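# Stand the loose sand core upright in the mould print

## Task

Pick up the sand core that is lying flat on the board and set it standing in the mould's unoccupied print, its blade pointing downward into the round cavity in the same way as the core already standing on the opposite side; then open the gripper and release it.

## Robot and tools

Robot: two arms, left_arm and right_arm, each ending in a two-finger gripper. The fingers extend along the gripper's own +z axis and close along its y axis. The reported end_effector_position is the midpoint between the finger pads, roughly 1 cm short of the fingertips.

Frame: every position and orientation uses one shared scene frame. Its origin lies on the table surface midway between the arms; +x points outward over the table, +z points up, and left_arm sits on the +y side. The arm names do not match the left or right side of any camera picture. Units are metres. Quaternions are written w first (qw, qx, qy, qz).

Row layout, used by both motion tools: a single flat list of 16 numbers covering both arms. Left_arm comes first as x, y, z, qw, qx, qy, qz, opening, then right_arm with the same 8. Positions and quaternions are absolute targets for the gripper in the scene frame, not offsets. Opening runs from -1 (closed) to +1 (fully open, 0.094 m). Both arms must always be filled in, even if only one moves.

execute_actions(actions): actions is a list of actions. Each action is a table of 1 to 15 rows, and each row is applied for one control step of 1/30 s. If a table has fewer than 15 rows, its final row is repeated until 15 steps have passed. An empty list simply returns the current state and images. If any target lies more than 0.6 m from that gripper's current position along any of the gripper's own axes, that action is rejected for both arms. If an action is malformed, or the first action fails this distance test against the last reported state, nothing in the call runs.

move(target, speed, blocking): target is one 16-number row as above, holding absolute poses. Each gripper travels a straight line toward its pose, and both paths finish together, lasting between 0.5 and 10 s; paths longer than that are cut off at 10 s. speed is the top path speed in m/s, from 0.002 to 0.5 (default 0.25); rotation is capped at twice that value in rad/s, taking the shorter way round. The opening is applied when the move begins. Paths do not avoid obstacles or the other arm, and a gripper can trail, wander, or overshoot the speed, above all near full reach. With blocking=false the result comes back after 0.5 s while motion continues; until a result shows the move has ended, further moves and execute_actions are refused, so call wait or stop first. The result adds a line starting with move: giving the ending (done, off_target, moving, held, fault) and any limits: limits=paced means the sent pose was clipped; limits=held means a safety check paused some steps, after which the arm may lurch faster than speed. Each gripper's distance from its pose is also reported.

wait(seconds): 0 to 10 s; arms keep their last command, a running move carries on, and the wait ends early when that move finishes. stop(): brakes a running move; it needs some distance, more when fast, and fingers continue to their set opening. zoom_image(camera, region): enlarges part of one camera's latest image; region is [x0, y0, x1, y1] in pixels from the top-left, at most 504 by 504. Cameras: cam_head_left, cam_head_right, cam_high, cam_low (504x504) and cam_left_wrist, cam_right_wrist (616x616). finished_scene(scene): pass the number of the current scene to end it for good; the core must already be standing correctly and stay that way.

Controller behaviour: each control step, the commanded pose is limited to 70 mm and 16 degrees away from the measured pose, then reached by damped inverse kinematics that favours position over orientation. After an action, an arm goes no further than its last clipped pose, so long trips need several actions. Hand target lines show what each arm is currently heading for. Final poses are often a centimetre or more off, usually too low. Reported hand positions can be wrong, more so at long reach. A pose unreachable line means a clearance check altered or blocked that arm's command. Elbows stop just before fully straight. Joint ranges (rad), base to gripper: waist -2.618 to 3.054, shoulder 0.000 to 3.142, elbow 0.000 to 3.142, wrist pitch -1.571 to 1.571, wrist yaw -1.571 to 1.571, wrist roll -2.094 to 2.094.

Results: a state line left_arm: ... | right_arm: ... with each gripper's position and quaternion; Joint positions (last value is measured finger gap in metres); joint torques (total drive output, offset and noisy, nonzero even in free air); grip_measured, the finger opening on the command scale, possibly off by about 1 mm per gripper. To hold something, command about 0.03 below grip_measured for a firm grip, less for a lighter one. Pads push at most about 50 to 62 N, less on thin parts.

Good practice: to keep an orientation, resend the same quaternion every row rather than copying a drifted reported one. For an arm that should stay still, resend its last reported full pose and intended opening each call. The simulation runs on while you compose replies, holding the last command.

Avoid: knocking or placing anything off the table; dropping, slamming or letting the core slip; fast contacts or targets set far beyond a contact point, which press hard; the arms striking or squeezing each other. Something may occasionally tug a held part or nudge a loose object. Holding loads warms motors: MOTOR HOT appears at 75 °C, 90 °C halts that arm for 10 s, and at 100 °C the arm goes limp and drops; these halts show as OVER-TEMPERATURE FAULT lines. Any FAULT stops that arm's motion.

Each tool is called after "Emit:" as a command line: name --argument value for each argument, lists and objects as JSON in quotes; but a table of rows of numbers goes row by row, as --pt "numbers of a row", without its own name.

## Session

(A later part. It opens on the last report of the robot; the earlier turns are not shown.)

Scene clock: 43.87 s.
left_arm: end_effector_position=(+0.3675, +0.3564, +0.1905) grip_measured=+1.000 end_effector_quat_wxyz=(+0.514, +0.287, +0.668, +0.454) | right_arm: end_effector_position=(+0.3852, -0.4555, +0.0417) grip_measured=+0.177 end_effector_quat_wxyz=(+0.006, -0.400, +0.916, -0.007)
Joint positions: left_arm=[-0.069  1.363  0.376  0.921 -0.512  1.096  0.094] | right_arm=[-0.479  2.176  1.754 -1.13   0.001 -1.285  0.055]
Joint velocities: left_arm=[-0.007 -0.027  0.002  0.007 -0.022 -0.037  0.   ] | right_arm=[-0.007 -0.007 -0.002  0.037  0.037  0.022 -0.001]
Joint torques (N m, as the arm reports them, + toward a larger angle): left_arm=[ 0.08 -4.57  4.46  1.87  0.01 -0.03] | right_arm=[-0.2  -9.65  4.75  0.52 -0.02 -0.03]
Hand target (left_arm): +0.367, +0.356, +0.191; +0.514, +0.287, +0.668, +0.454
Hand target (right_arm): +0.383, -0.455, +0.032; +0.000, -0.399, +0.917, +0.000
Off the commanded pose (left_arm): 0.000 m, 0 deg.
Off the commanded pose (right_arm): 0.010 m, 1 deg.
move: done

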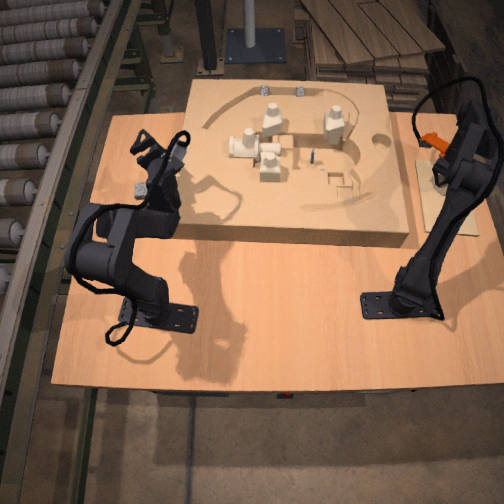

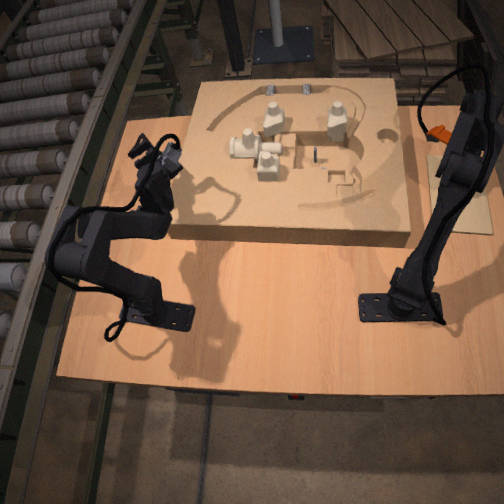

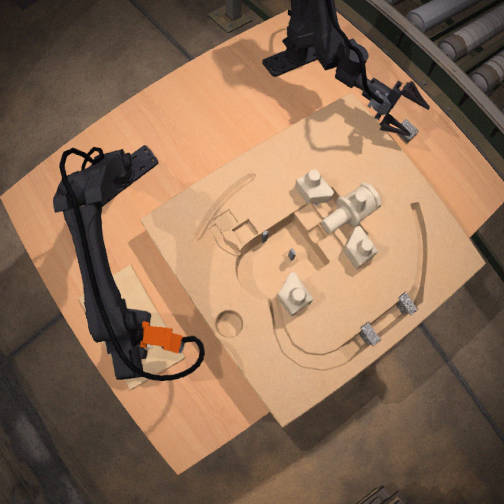

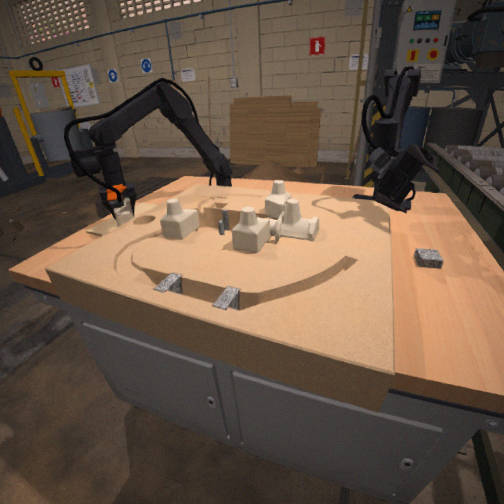

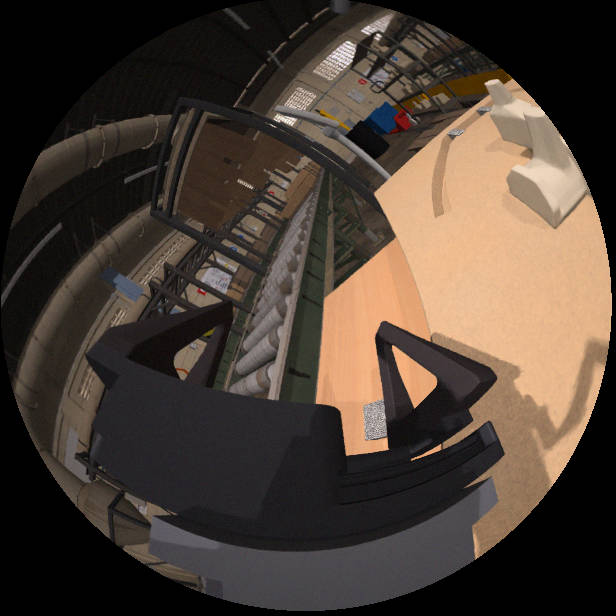

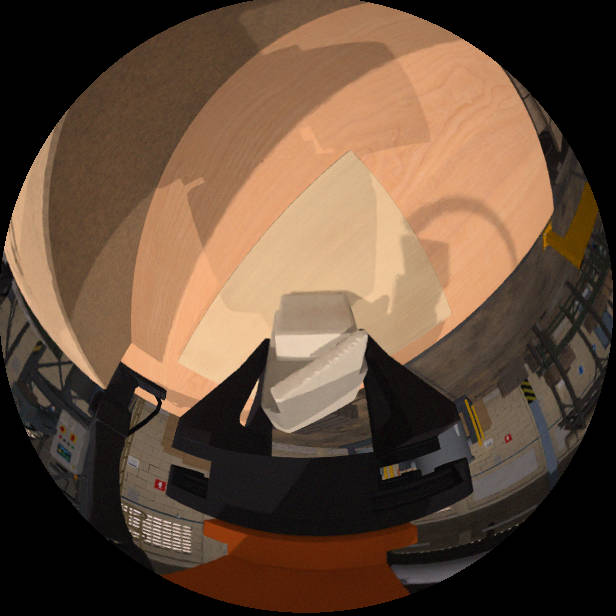

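Emit:
move --target '[0.3675,0.3564,0.1905,0.514,0.287,0.668,0.454,1, 0.39,-0.458,0.085,0,-0.399,0.917,0,0.145]' --speed 0.08

Emit:
move --target '[0.3675,0.3564,0.1905,0.514,0.287,0.668,0.454,1, 0.395,-0.472,0.08,0,0.087,0.996,0,0.145]' --speed 0.3

Emit:
move --target '[0.3675,0.3564,0.1905,0.514,0.287,0.668,0.454,1, 0.39,-0.472,0.042,0,0.087,0.996,0,0.145]' --speed 0.03

Scene clock: 50.50 s.
left_arm: end_effector_position=(+0.3675, +0.3564, +0.1905) grip_measured=+1.000 end_effector_quat_wxyz=(+0.514, +0.287, +0.668, +0.454) | right_arm: end_effector_position=(+0.3850, -0.4554, +0.0713) grip_measured=+0.177 end_effector_quat_wxyz=(-0.010, -0.400, +0.916, +0.011)
Joint positions: left_arm=[-0.069  1.363  0.376  0.921 -0.512  1.096  0.094] | right_arm=[-0.479  2.212  1.93  -1.318  0.001 -1.285  0.055]
Joint velocities: left_arm=[ 0.002  0.002  0.007 -0.022  0.037 -0.037  0.   ] | right_arm=[-0.007 -0.007 -0.027  0.007 -0.022 -0.022 -0.001]
Joint torques (N m, as the arm reports them, + toward a larger angle): left_arm=[ 0.02 -4.79  4.53  1.87 -0.02 -0.05] | right_arm=[ -0.13 -11.99   8.25   0.13  -0.02  -0.01]
Hand target (left_arm): +0.367, +0.356, +0.190; +0.514, +0.287, +0.668, +0.454
Hand target (right_arm): +0.390, -0.458, +0.085; +0.000, -0.399, +0.917, -0.000
Off the commanded pose (left_arm): 0.000 m, 0 deg.
Off the commanded pose (right_arm): 0.015 m, 2 deg.
move: off_target (right_arm)

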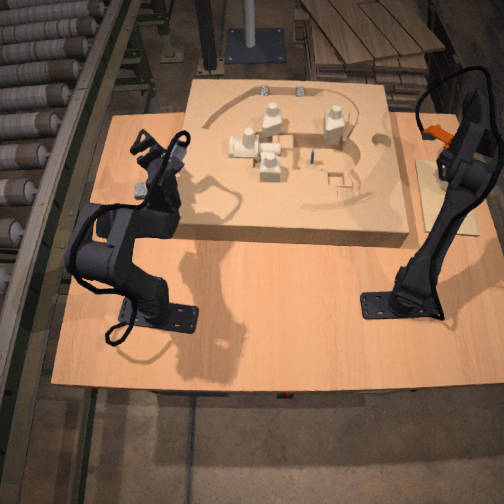

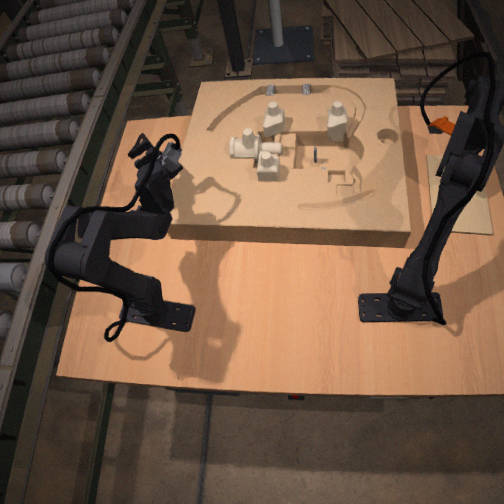

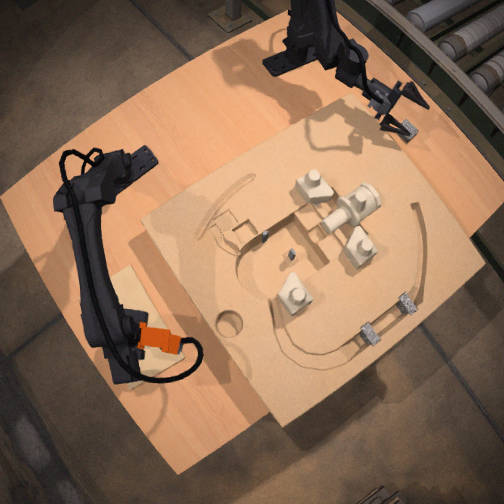

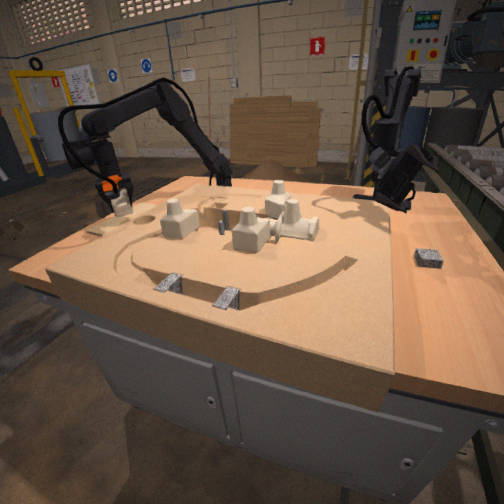

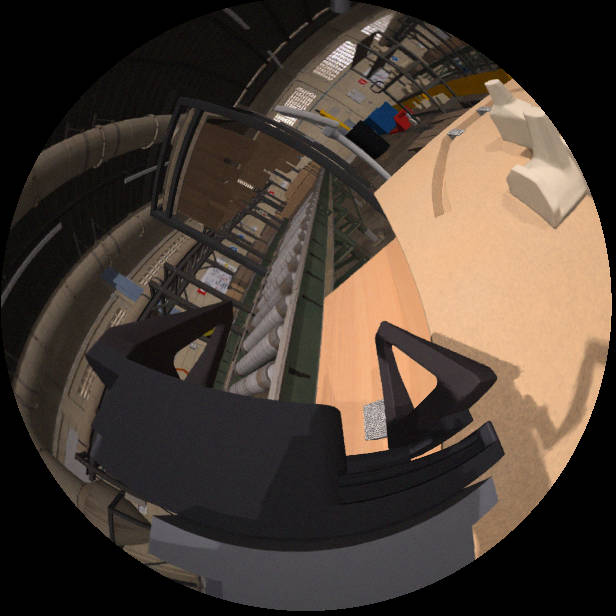

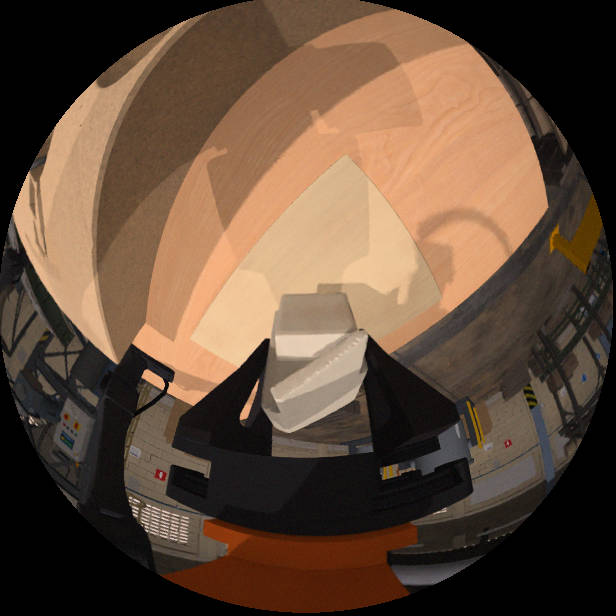

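Scene clock: 52.77 s.
left_arm: end_effector_position=(+0.3675, +0.3564, +0.1905) grip_measured=+1.000 end_effector_quat_wxyz=(+0.514, +0.287, +0.668, +0.454) | right_arm: end_effector_position=(+0.3902, -0.4659, +0.0665) grip_measured=+0.176 end_effector_quat_wxyz=(-0.014, +0.077, +0.997, +0.006)
Joint positions: left_arm=[-0.069  1.363  0.376  0.921 -0.512  1.096  0.094] | right_arm=[-0.495  2.259  1.987 -1.331  0.001 -0.325  0.055]
Joint velocities: left_arm=[-0.012 -0.012 -0.017 -0.081  0.051  0.007  0.   ] | right_arm=[ 0.007 -0.002 -0.012 -0.037  0.081  0.051 -0.   ]
Joint torques (N m, as the arm reports them, + toward a larger angle): left_arm=[ 0.02 -4.67  4.54  1.88 -0.02 -0.01] | right_arm=[ -0.71 -12.15   8.39   0.16  -0.01   0.06]
Hand target (left_arm): +0.367, +0.356, +0.191; +0.514, +0.287, +0.668, +0.454
Hand target (right_arm): +0.395, -0.472, +0.080; +0.001, +0.087, +0.996, -0.000
Off the commanded pose (left_arm): 0.000 m, 0 deg.
Off the commanded pose (right_arm): 0.016 m, 2 deg.
move: off_target (right_arm)

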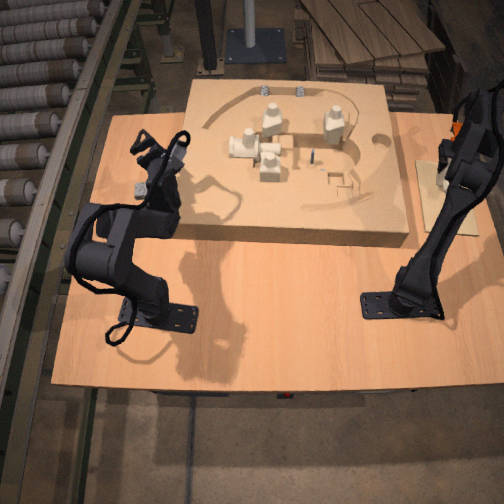

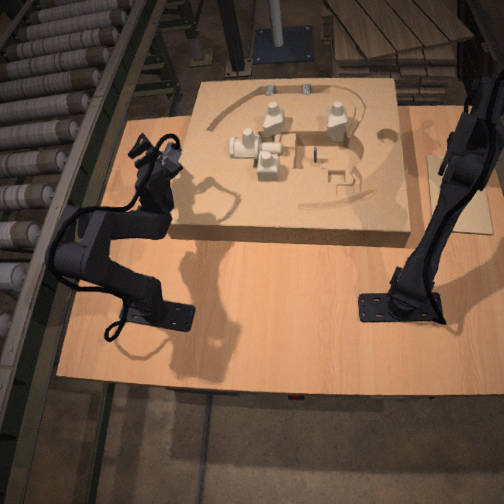

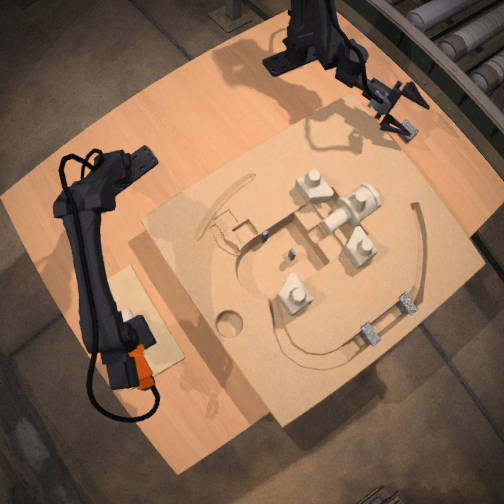

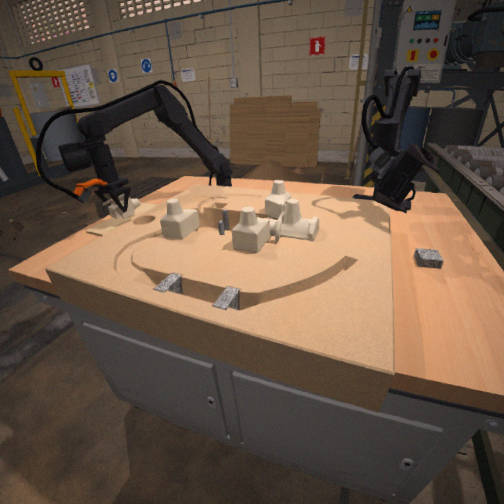

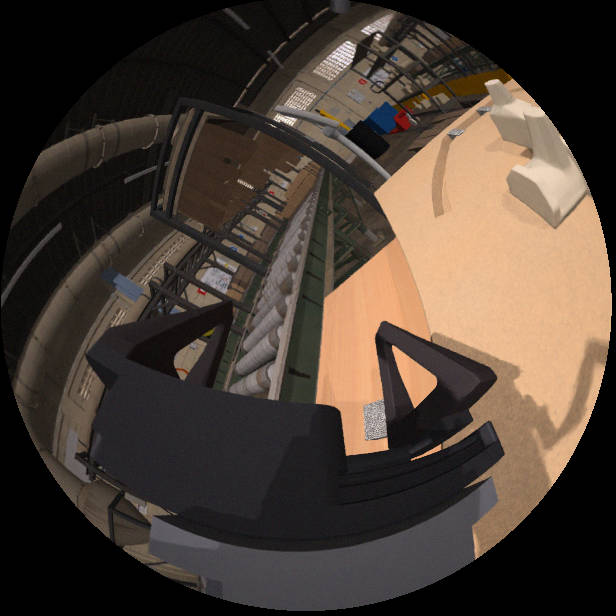

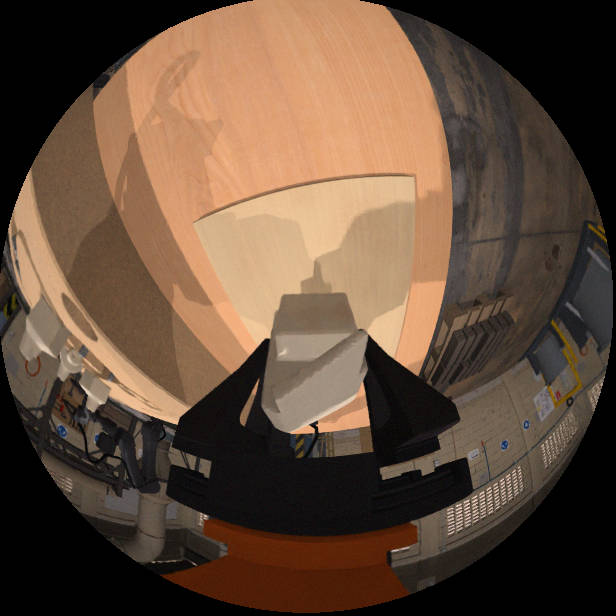

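Scene clock: 53.83 s.
left_arm: end_effector_position=(+0.3675, +0.3564, +0.1905) grip_measured=+1.000 end_effector_quat_wxyz=(+0.514, +0.287, +0.668, +0.454) | right_arm: end_effector_position=(+0.3889, -0.4653, +0.0413) grip_measured=+0.176 end_effector_quat_wxyz=(-0.014, +0.077, +0.997, +0.006)
Joint positions: left_arm=[-0.069  1.363  0.376  0.921 -0.512  1.096  0.094] | right_arm=[-0.495  2.261  1.891 -1.232  0.001 -0.324  0.055]
Joint velocities: left_arm=[-0.007  0.012  0.002 -0.022 -0.007  0.007  0.   ] | right_arm=[-0.007 -0.007  0.002  0.037 -0.037  0.022  0.002]
Joint torques (N m, as the arm reports them, + toward a larger angle): left_arm=[ 0.   -4.72  4.51  1.87 -0.03 -0.02] | right_arm=[ -1.1  -12.84   3.88   0.74   0.02   0.04]
Hand target (left_arm): +0.367, +0.356, +0.190; +0.514, +0.287, +0.668, +0.454
Hand target (right_arm): +0.390, -0.472, +0.042; -0.001, +0.087, +0.996, -0.000
Off the commanded pose (left_arm): 0.000 m, 0 deg.
Off the commanded pose (right_arm): 0.007 m, 2 deg.
move: done

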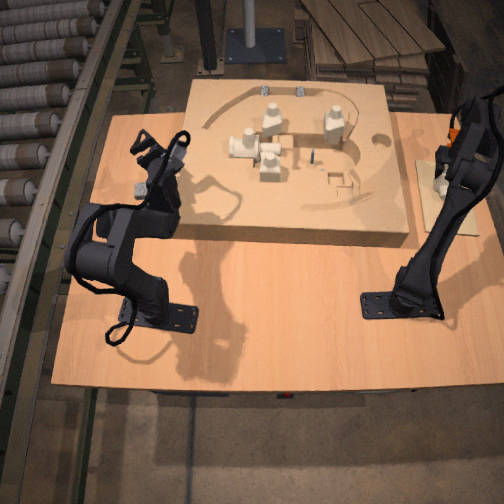

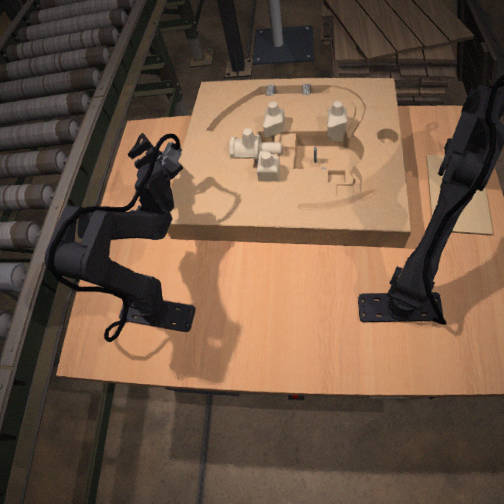

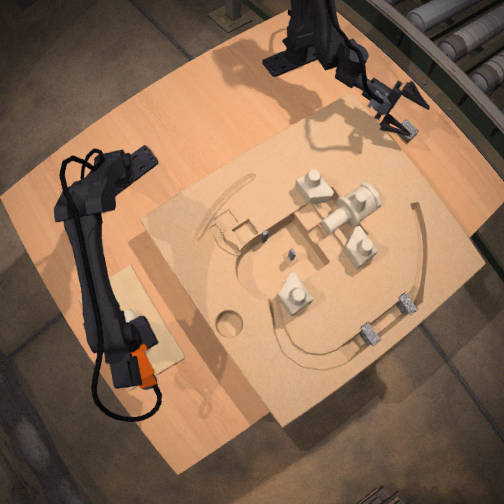

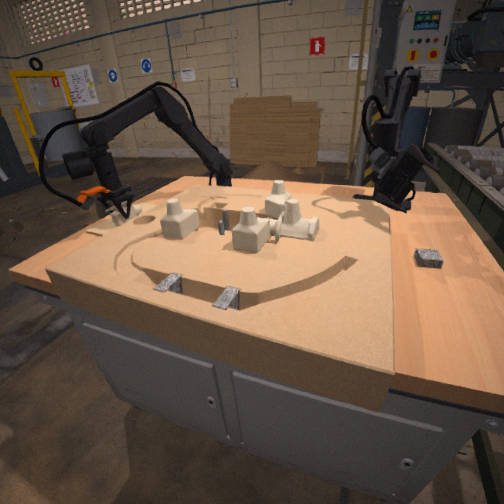

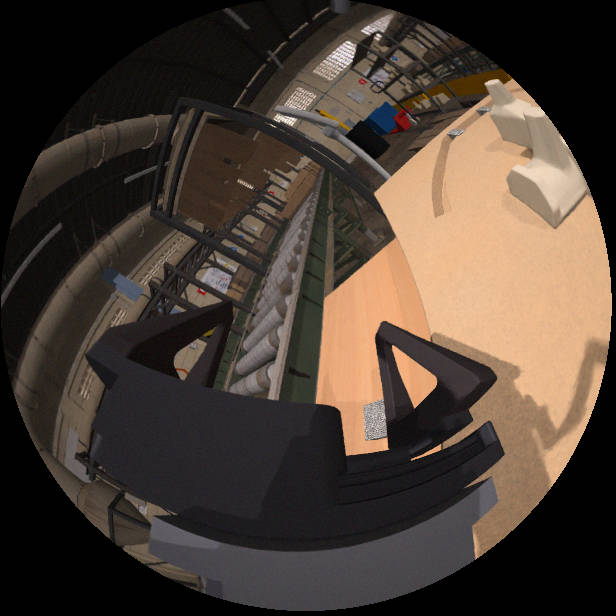

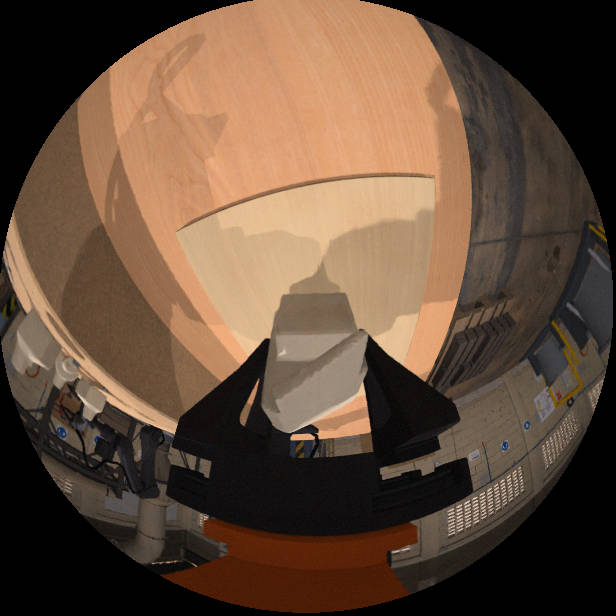

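Emit:
move --target '[0.3675,0.3564,0.1905,0.514,0.287,0.668,0.454,1, 0.389,-0.466,0.042,0,0.08,0.997,0,0.85]' --speed 0.03

Emit:
move --target '[0.3675,0.3564,0.1905,0.514,0.287,0.668,0.454,1, 0.349,-0.459,0.063,0.680,0.057,0.729,-0.053,0.85]' --speed 0.25

Emit:
zoom_image --camera "cam_high" --region '[50, 220, 200, 390]'

Scene clock: 58.97 s.
left_arm: end_effector_position=(+0.3675, +0.3564, +0.1905) grip_measured=+1.000 end_effector_quat_wxyz=(+0.514, +0.287, +0.668, +0.454) | right_arm: end_effector_position=(+0.3869, -0.4640, +0.0323) grip_measured=+0.848 end_effector_quat_wxyz=(-0.016, +0.077, +0.997, +0.007)
Joint positions: left_arm=[-0.069  1.363  0.376  0.921 -0.512  1.096  0.094] | right_arm=[-0.495  2.261  1.855 -1.2    0.001 -0.324  0.087]
Joint velocities: left_arm=[ 0.002 -0.012 -0.002  0.051 -0.095 -0.066  0.   ] | right_arm=[-0.012 -0.002 -0.002  0.037  0.022  0.022  0.   ]
Joint torques (N m, as the arm reports them, + toward a larger angle): left_arm=[ 0.04 -4.7   4.49  1.88 -0.02  0.  ] | right_arm=[ -0.25 -14.08   4.6    0.45  -0.01   0.  ]
Hand target (left_arm): +0.367, +0.356, +0.190; +0.514, +0.287, +0.668, +0.454
Hand target (right_arm): +0.389, -0.466, +0.042; -0.000, +0.080, +0.997, +0.000
Off the commanded pose (left_arm): 0.000 m, 0 deg.
Off the commanded pose (right_arm): 0.010 m, 2 deg.
move: done

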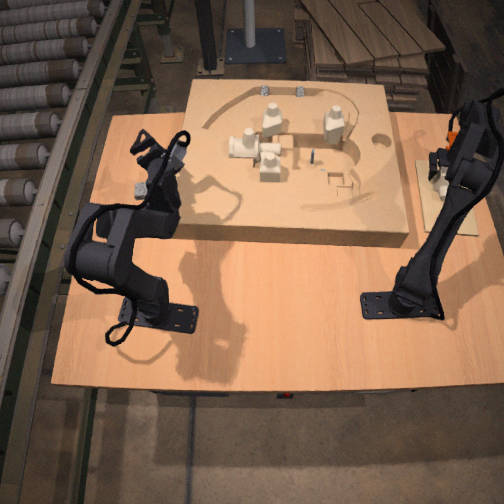

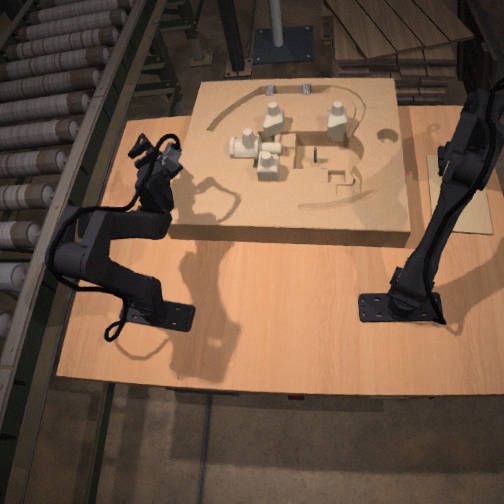

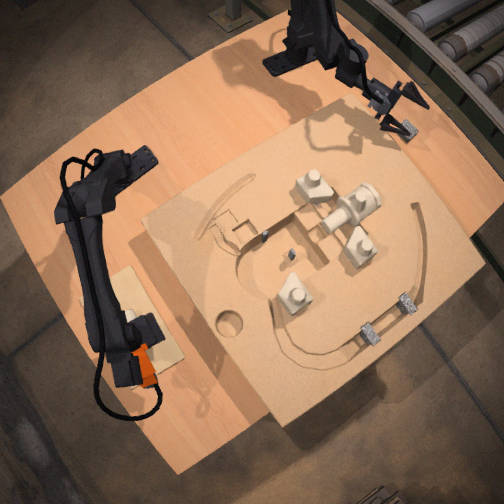

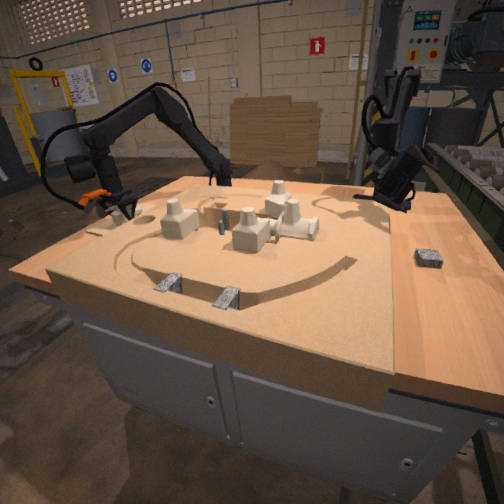

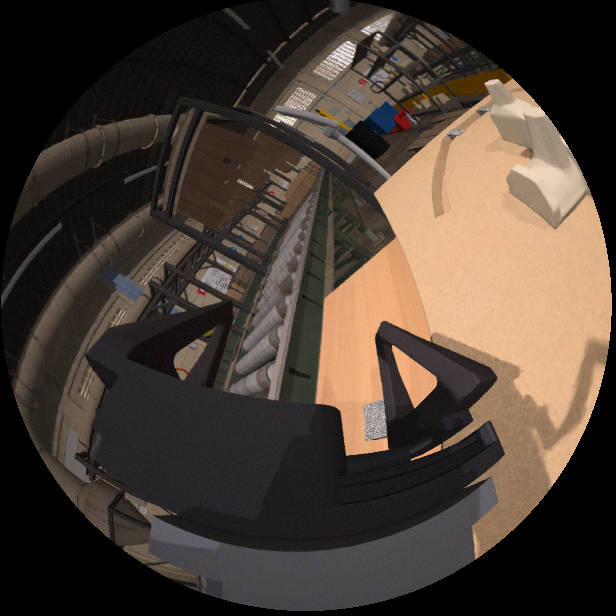

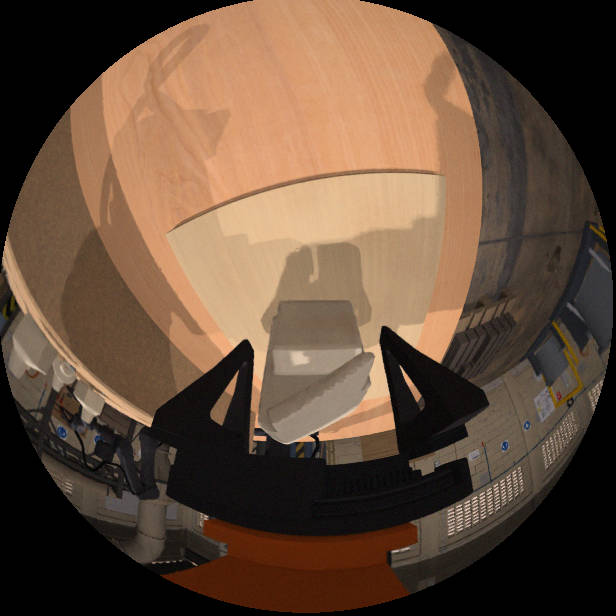

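Scene clock: 62.77 s.
left_arm: end_effector_position=(+0.3675, +0.3564, +0.1905) grip_measured=+1.000 end_effector_quat_wxyz=(+0.514, +0.287, +0.668, +0.454) | right_arm: end_effector_position=(+0.3518, -0.4598, +0.0691) grip_measured=+0.848 end_effector_quat_wxyz=(+0.661, +0.040, +0.747, -0.059)
Joint positions: left_arm=[-0.069  1.363  0.376  0.921 -0.512  1.096  0.094] | right_arm=[-0.796  2.058  0.347  1.562 -0.631 -0.125  0.087]
Joint velocities: left_arm=[ 0.002 -0.007 -0.012 -0.007 -0.022  0.007  0.   ] | right_arm=[-0.002  0.002  0.022  0.007 -0.051 -0.051  0.001]
Joint torques (N m, as the arm reports them, + toward a larger angle): left_arm=[ 0.06 -4.59  4.49  1.89 -0.03 -0.02] | right_arm=[-0.72 -5.59  1.61  2.06 -0.18  0.07]
Hand target (left_arm): +0.367, +0.356, +0.191; +0.514, +0.287, +0.668, +0.454
Hand target (right_arm): +0.348, -0.458, +0.065; +0.658, +0.046, +0.749, -0.053
Off the commanded pose (left_arm): 0.000 m, 0 deg.
Off the commanded pose (right_arm): 0.007 m, 4 deg.
joint sent to its limit (right arm) — the command would take joint 4 (wrist pitch) past its upper limit, so that joint was sent only as far as its limit.
move: off_target (right_arm)

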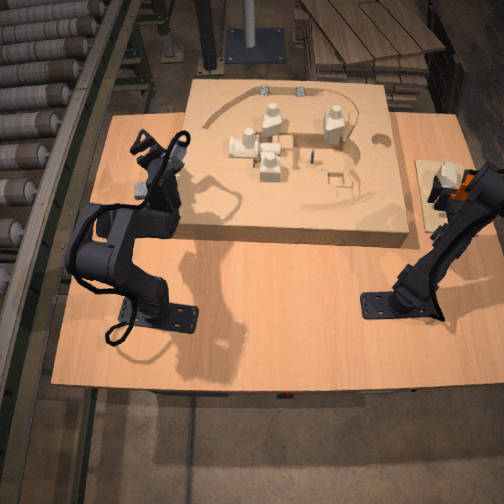

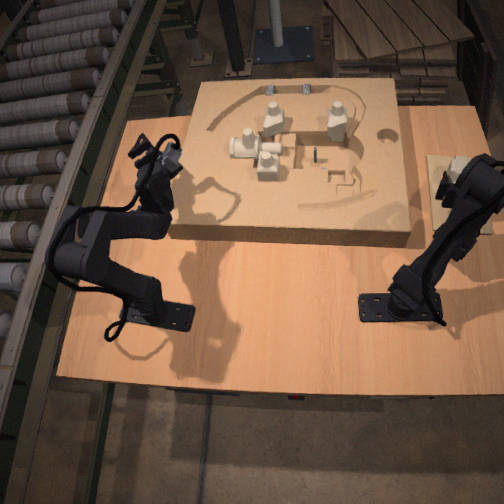

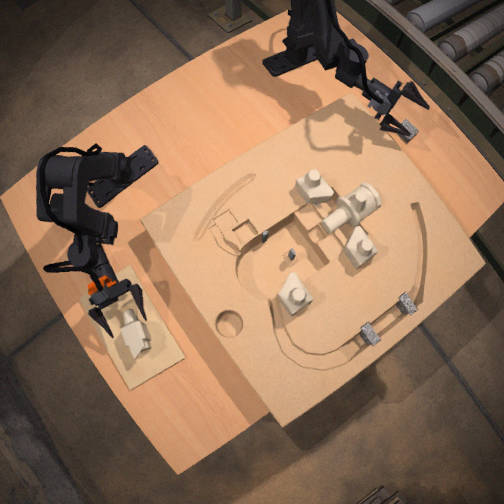

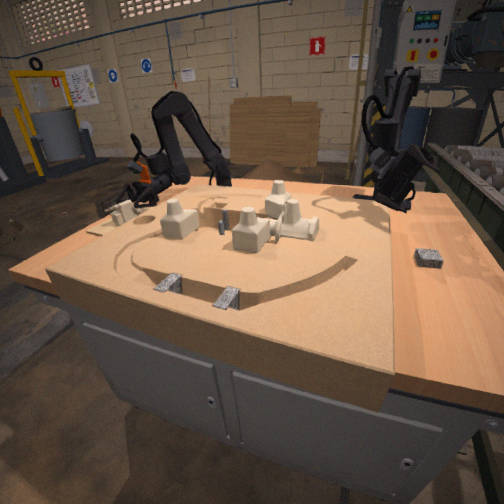

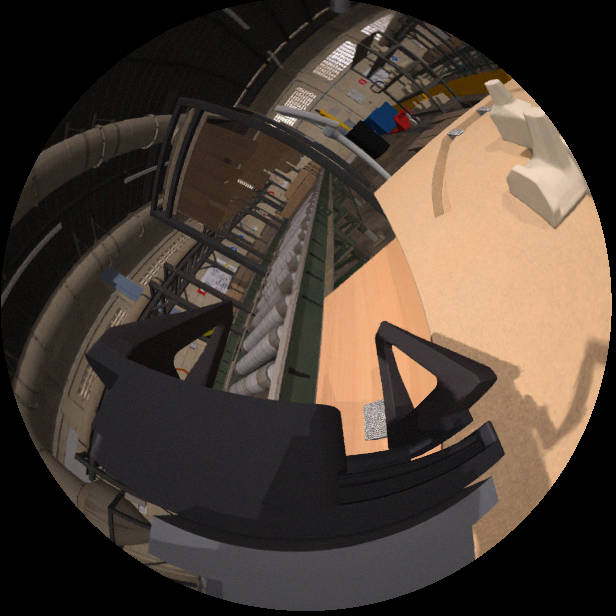

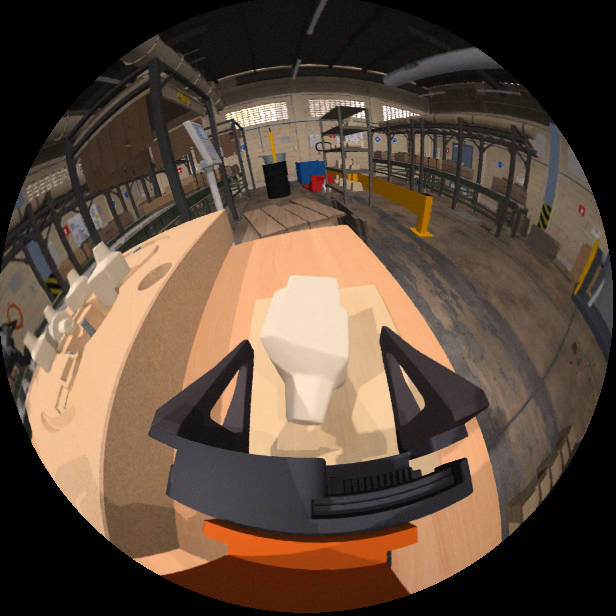

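Region (50, 220, 200, 390) of cam_high's 504x504 image, scaled by 2.965, with more detail than that image has; it fills the left 445 columns of this view, and the rest is white.

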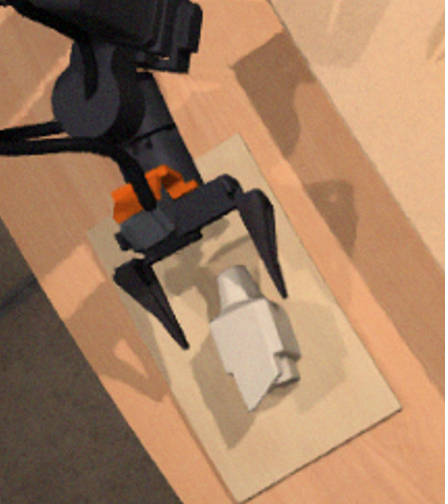

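Emit:
move --target '[0.3675,0.3564,0.1905,0.514,0.287,0.668,0.454,1, 0.384,-0.459,0.046,0.680,0.057,0.729,-0.053,0.85]' --speed 0.05

Emit:
zoom_image --camera "cam_high" --region '[50, 220, 200, 390]'

Scene clock: 66.57 s.
left_arm: end_effector_position=(+0.3675, +0.3564, +0.1905) grip_measured=+1.000 end_effector_quat_wxyz=(+0.514, +0.287, +0.668, +0.454) | right_arm: end_effector_position=(+0.3776, -0.4566, +0.0450) grip_measured=+0.848 end_effector_quat_wxyz=(+0.651, +0.054, +0.756, -0.045)
Joint positions: left_arm=[-0.069  1.363  0.376  0.921 -0.512  1.096  0.094] | right_arm=[-0.717  2.176  0.431  1.568 -0.553 -0.092  0.087]
Joint velocities: left_arm=[-0.007 -0.012 -0.002  0.022 -0.037 -0.007  0.   ] | right_arm=[ 0.002 -0.002 -0.002 -0.081  0.066  0.007  0.   ]
Joint torques (N m, as the arm reports them, + toward a larger angle): left_arm=[ 0.03 -4.74  4.52  1.88 -0.01 -0.04] | right_arm=[ 0.58 -6.09  4.06  2.04 -0.03  0.05]
Hand target (left_arm): +0.367, +0.356, +0.190; +0.514, +0.287, +0.668, +0.454
Hand target (right_arm): +0.384, -0.459, +0.046; +0.655, +0.054, +0.752, -0.046
Off the commanded pose (left_arm): 0.000 m, 0 deg.
Off the commanded pose (right_arm): 0.007 m, 5 deg.
joint sent to its limit (right arm) — the command would take joint 4 (wrist pitch) past its upper limit, so that joint was sent only as far as its limit.
move: off_target (right_arm)

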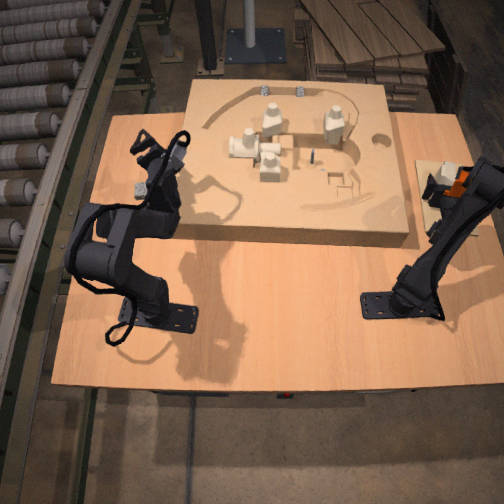

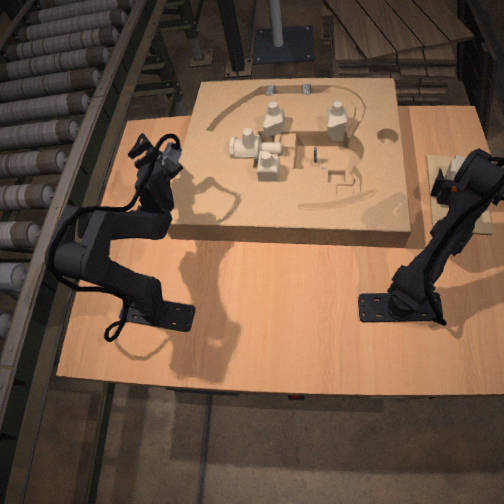

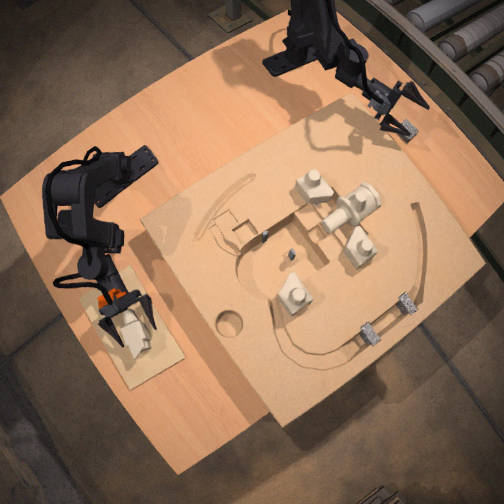

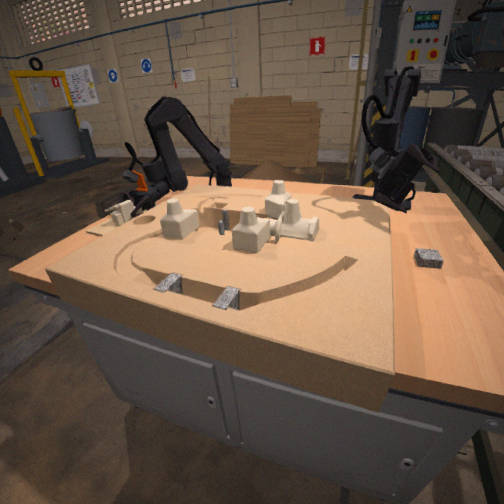

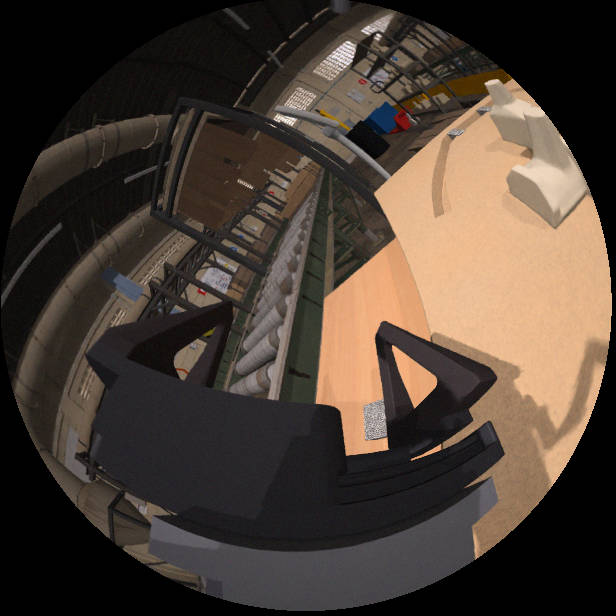

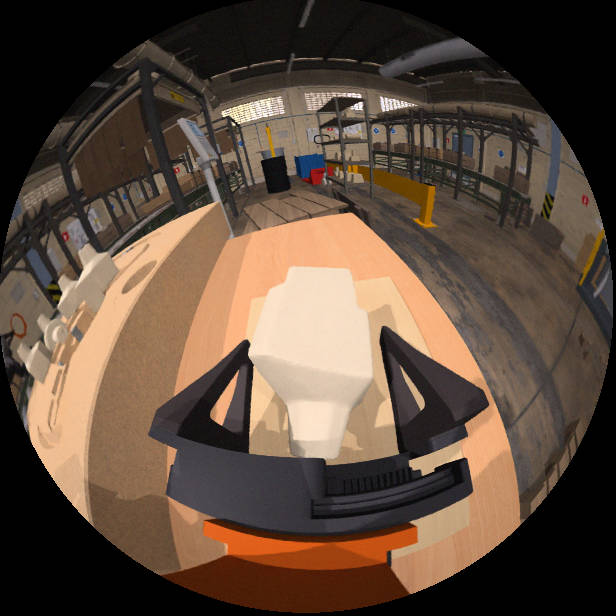

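Region (50, 220, 200, 390) of cam_high's 504x504 image, scaled by 2.965, with more detail than that image has; it fills the left 445 columns of this view, and the rest is white.

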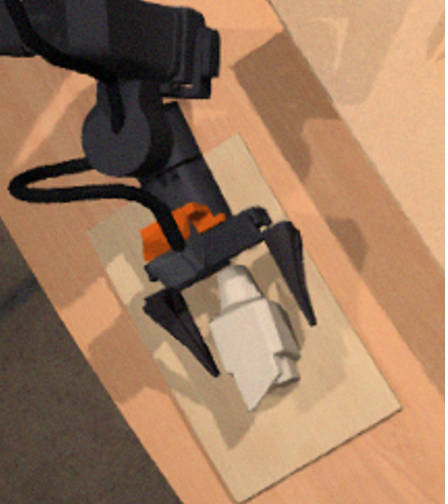

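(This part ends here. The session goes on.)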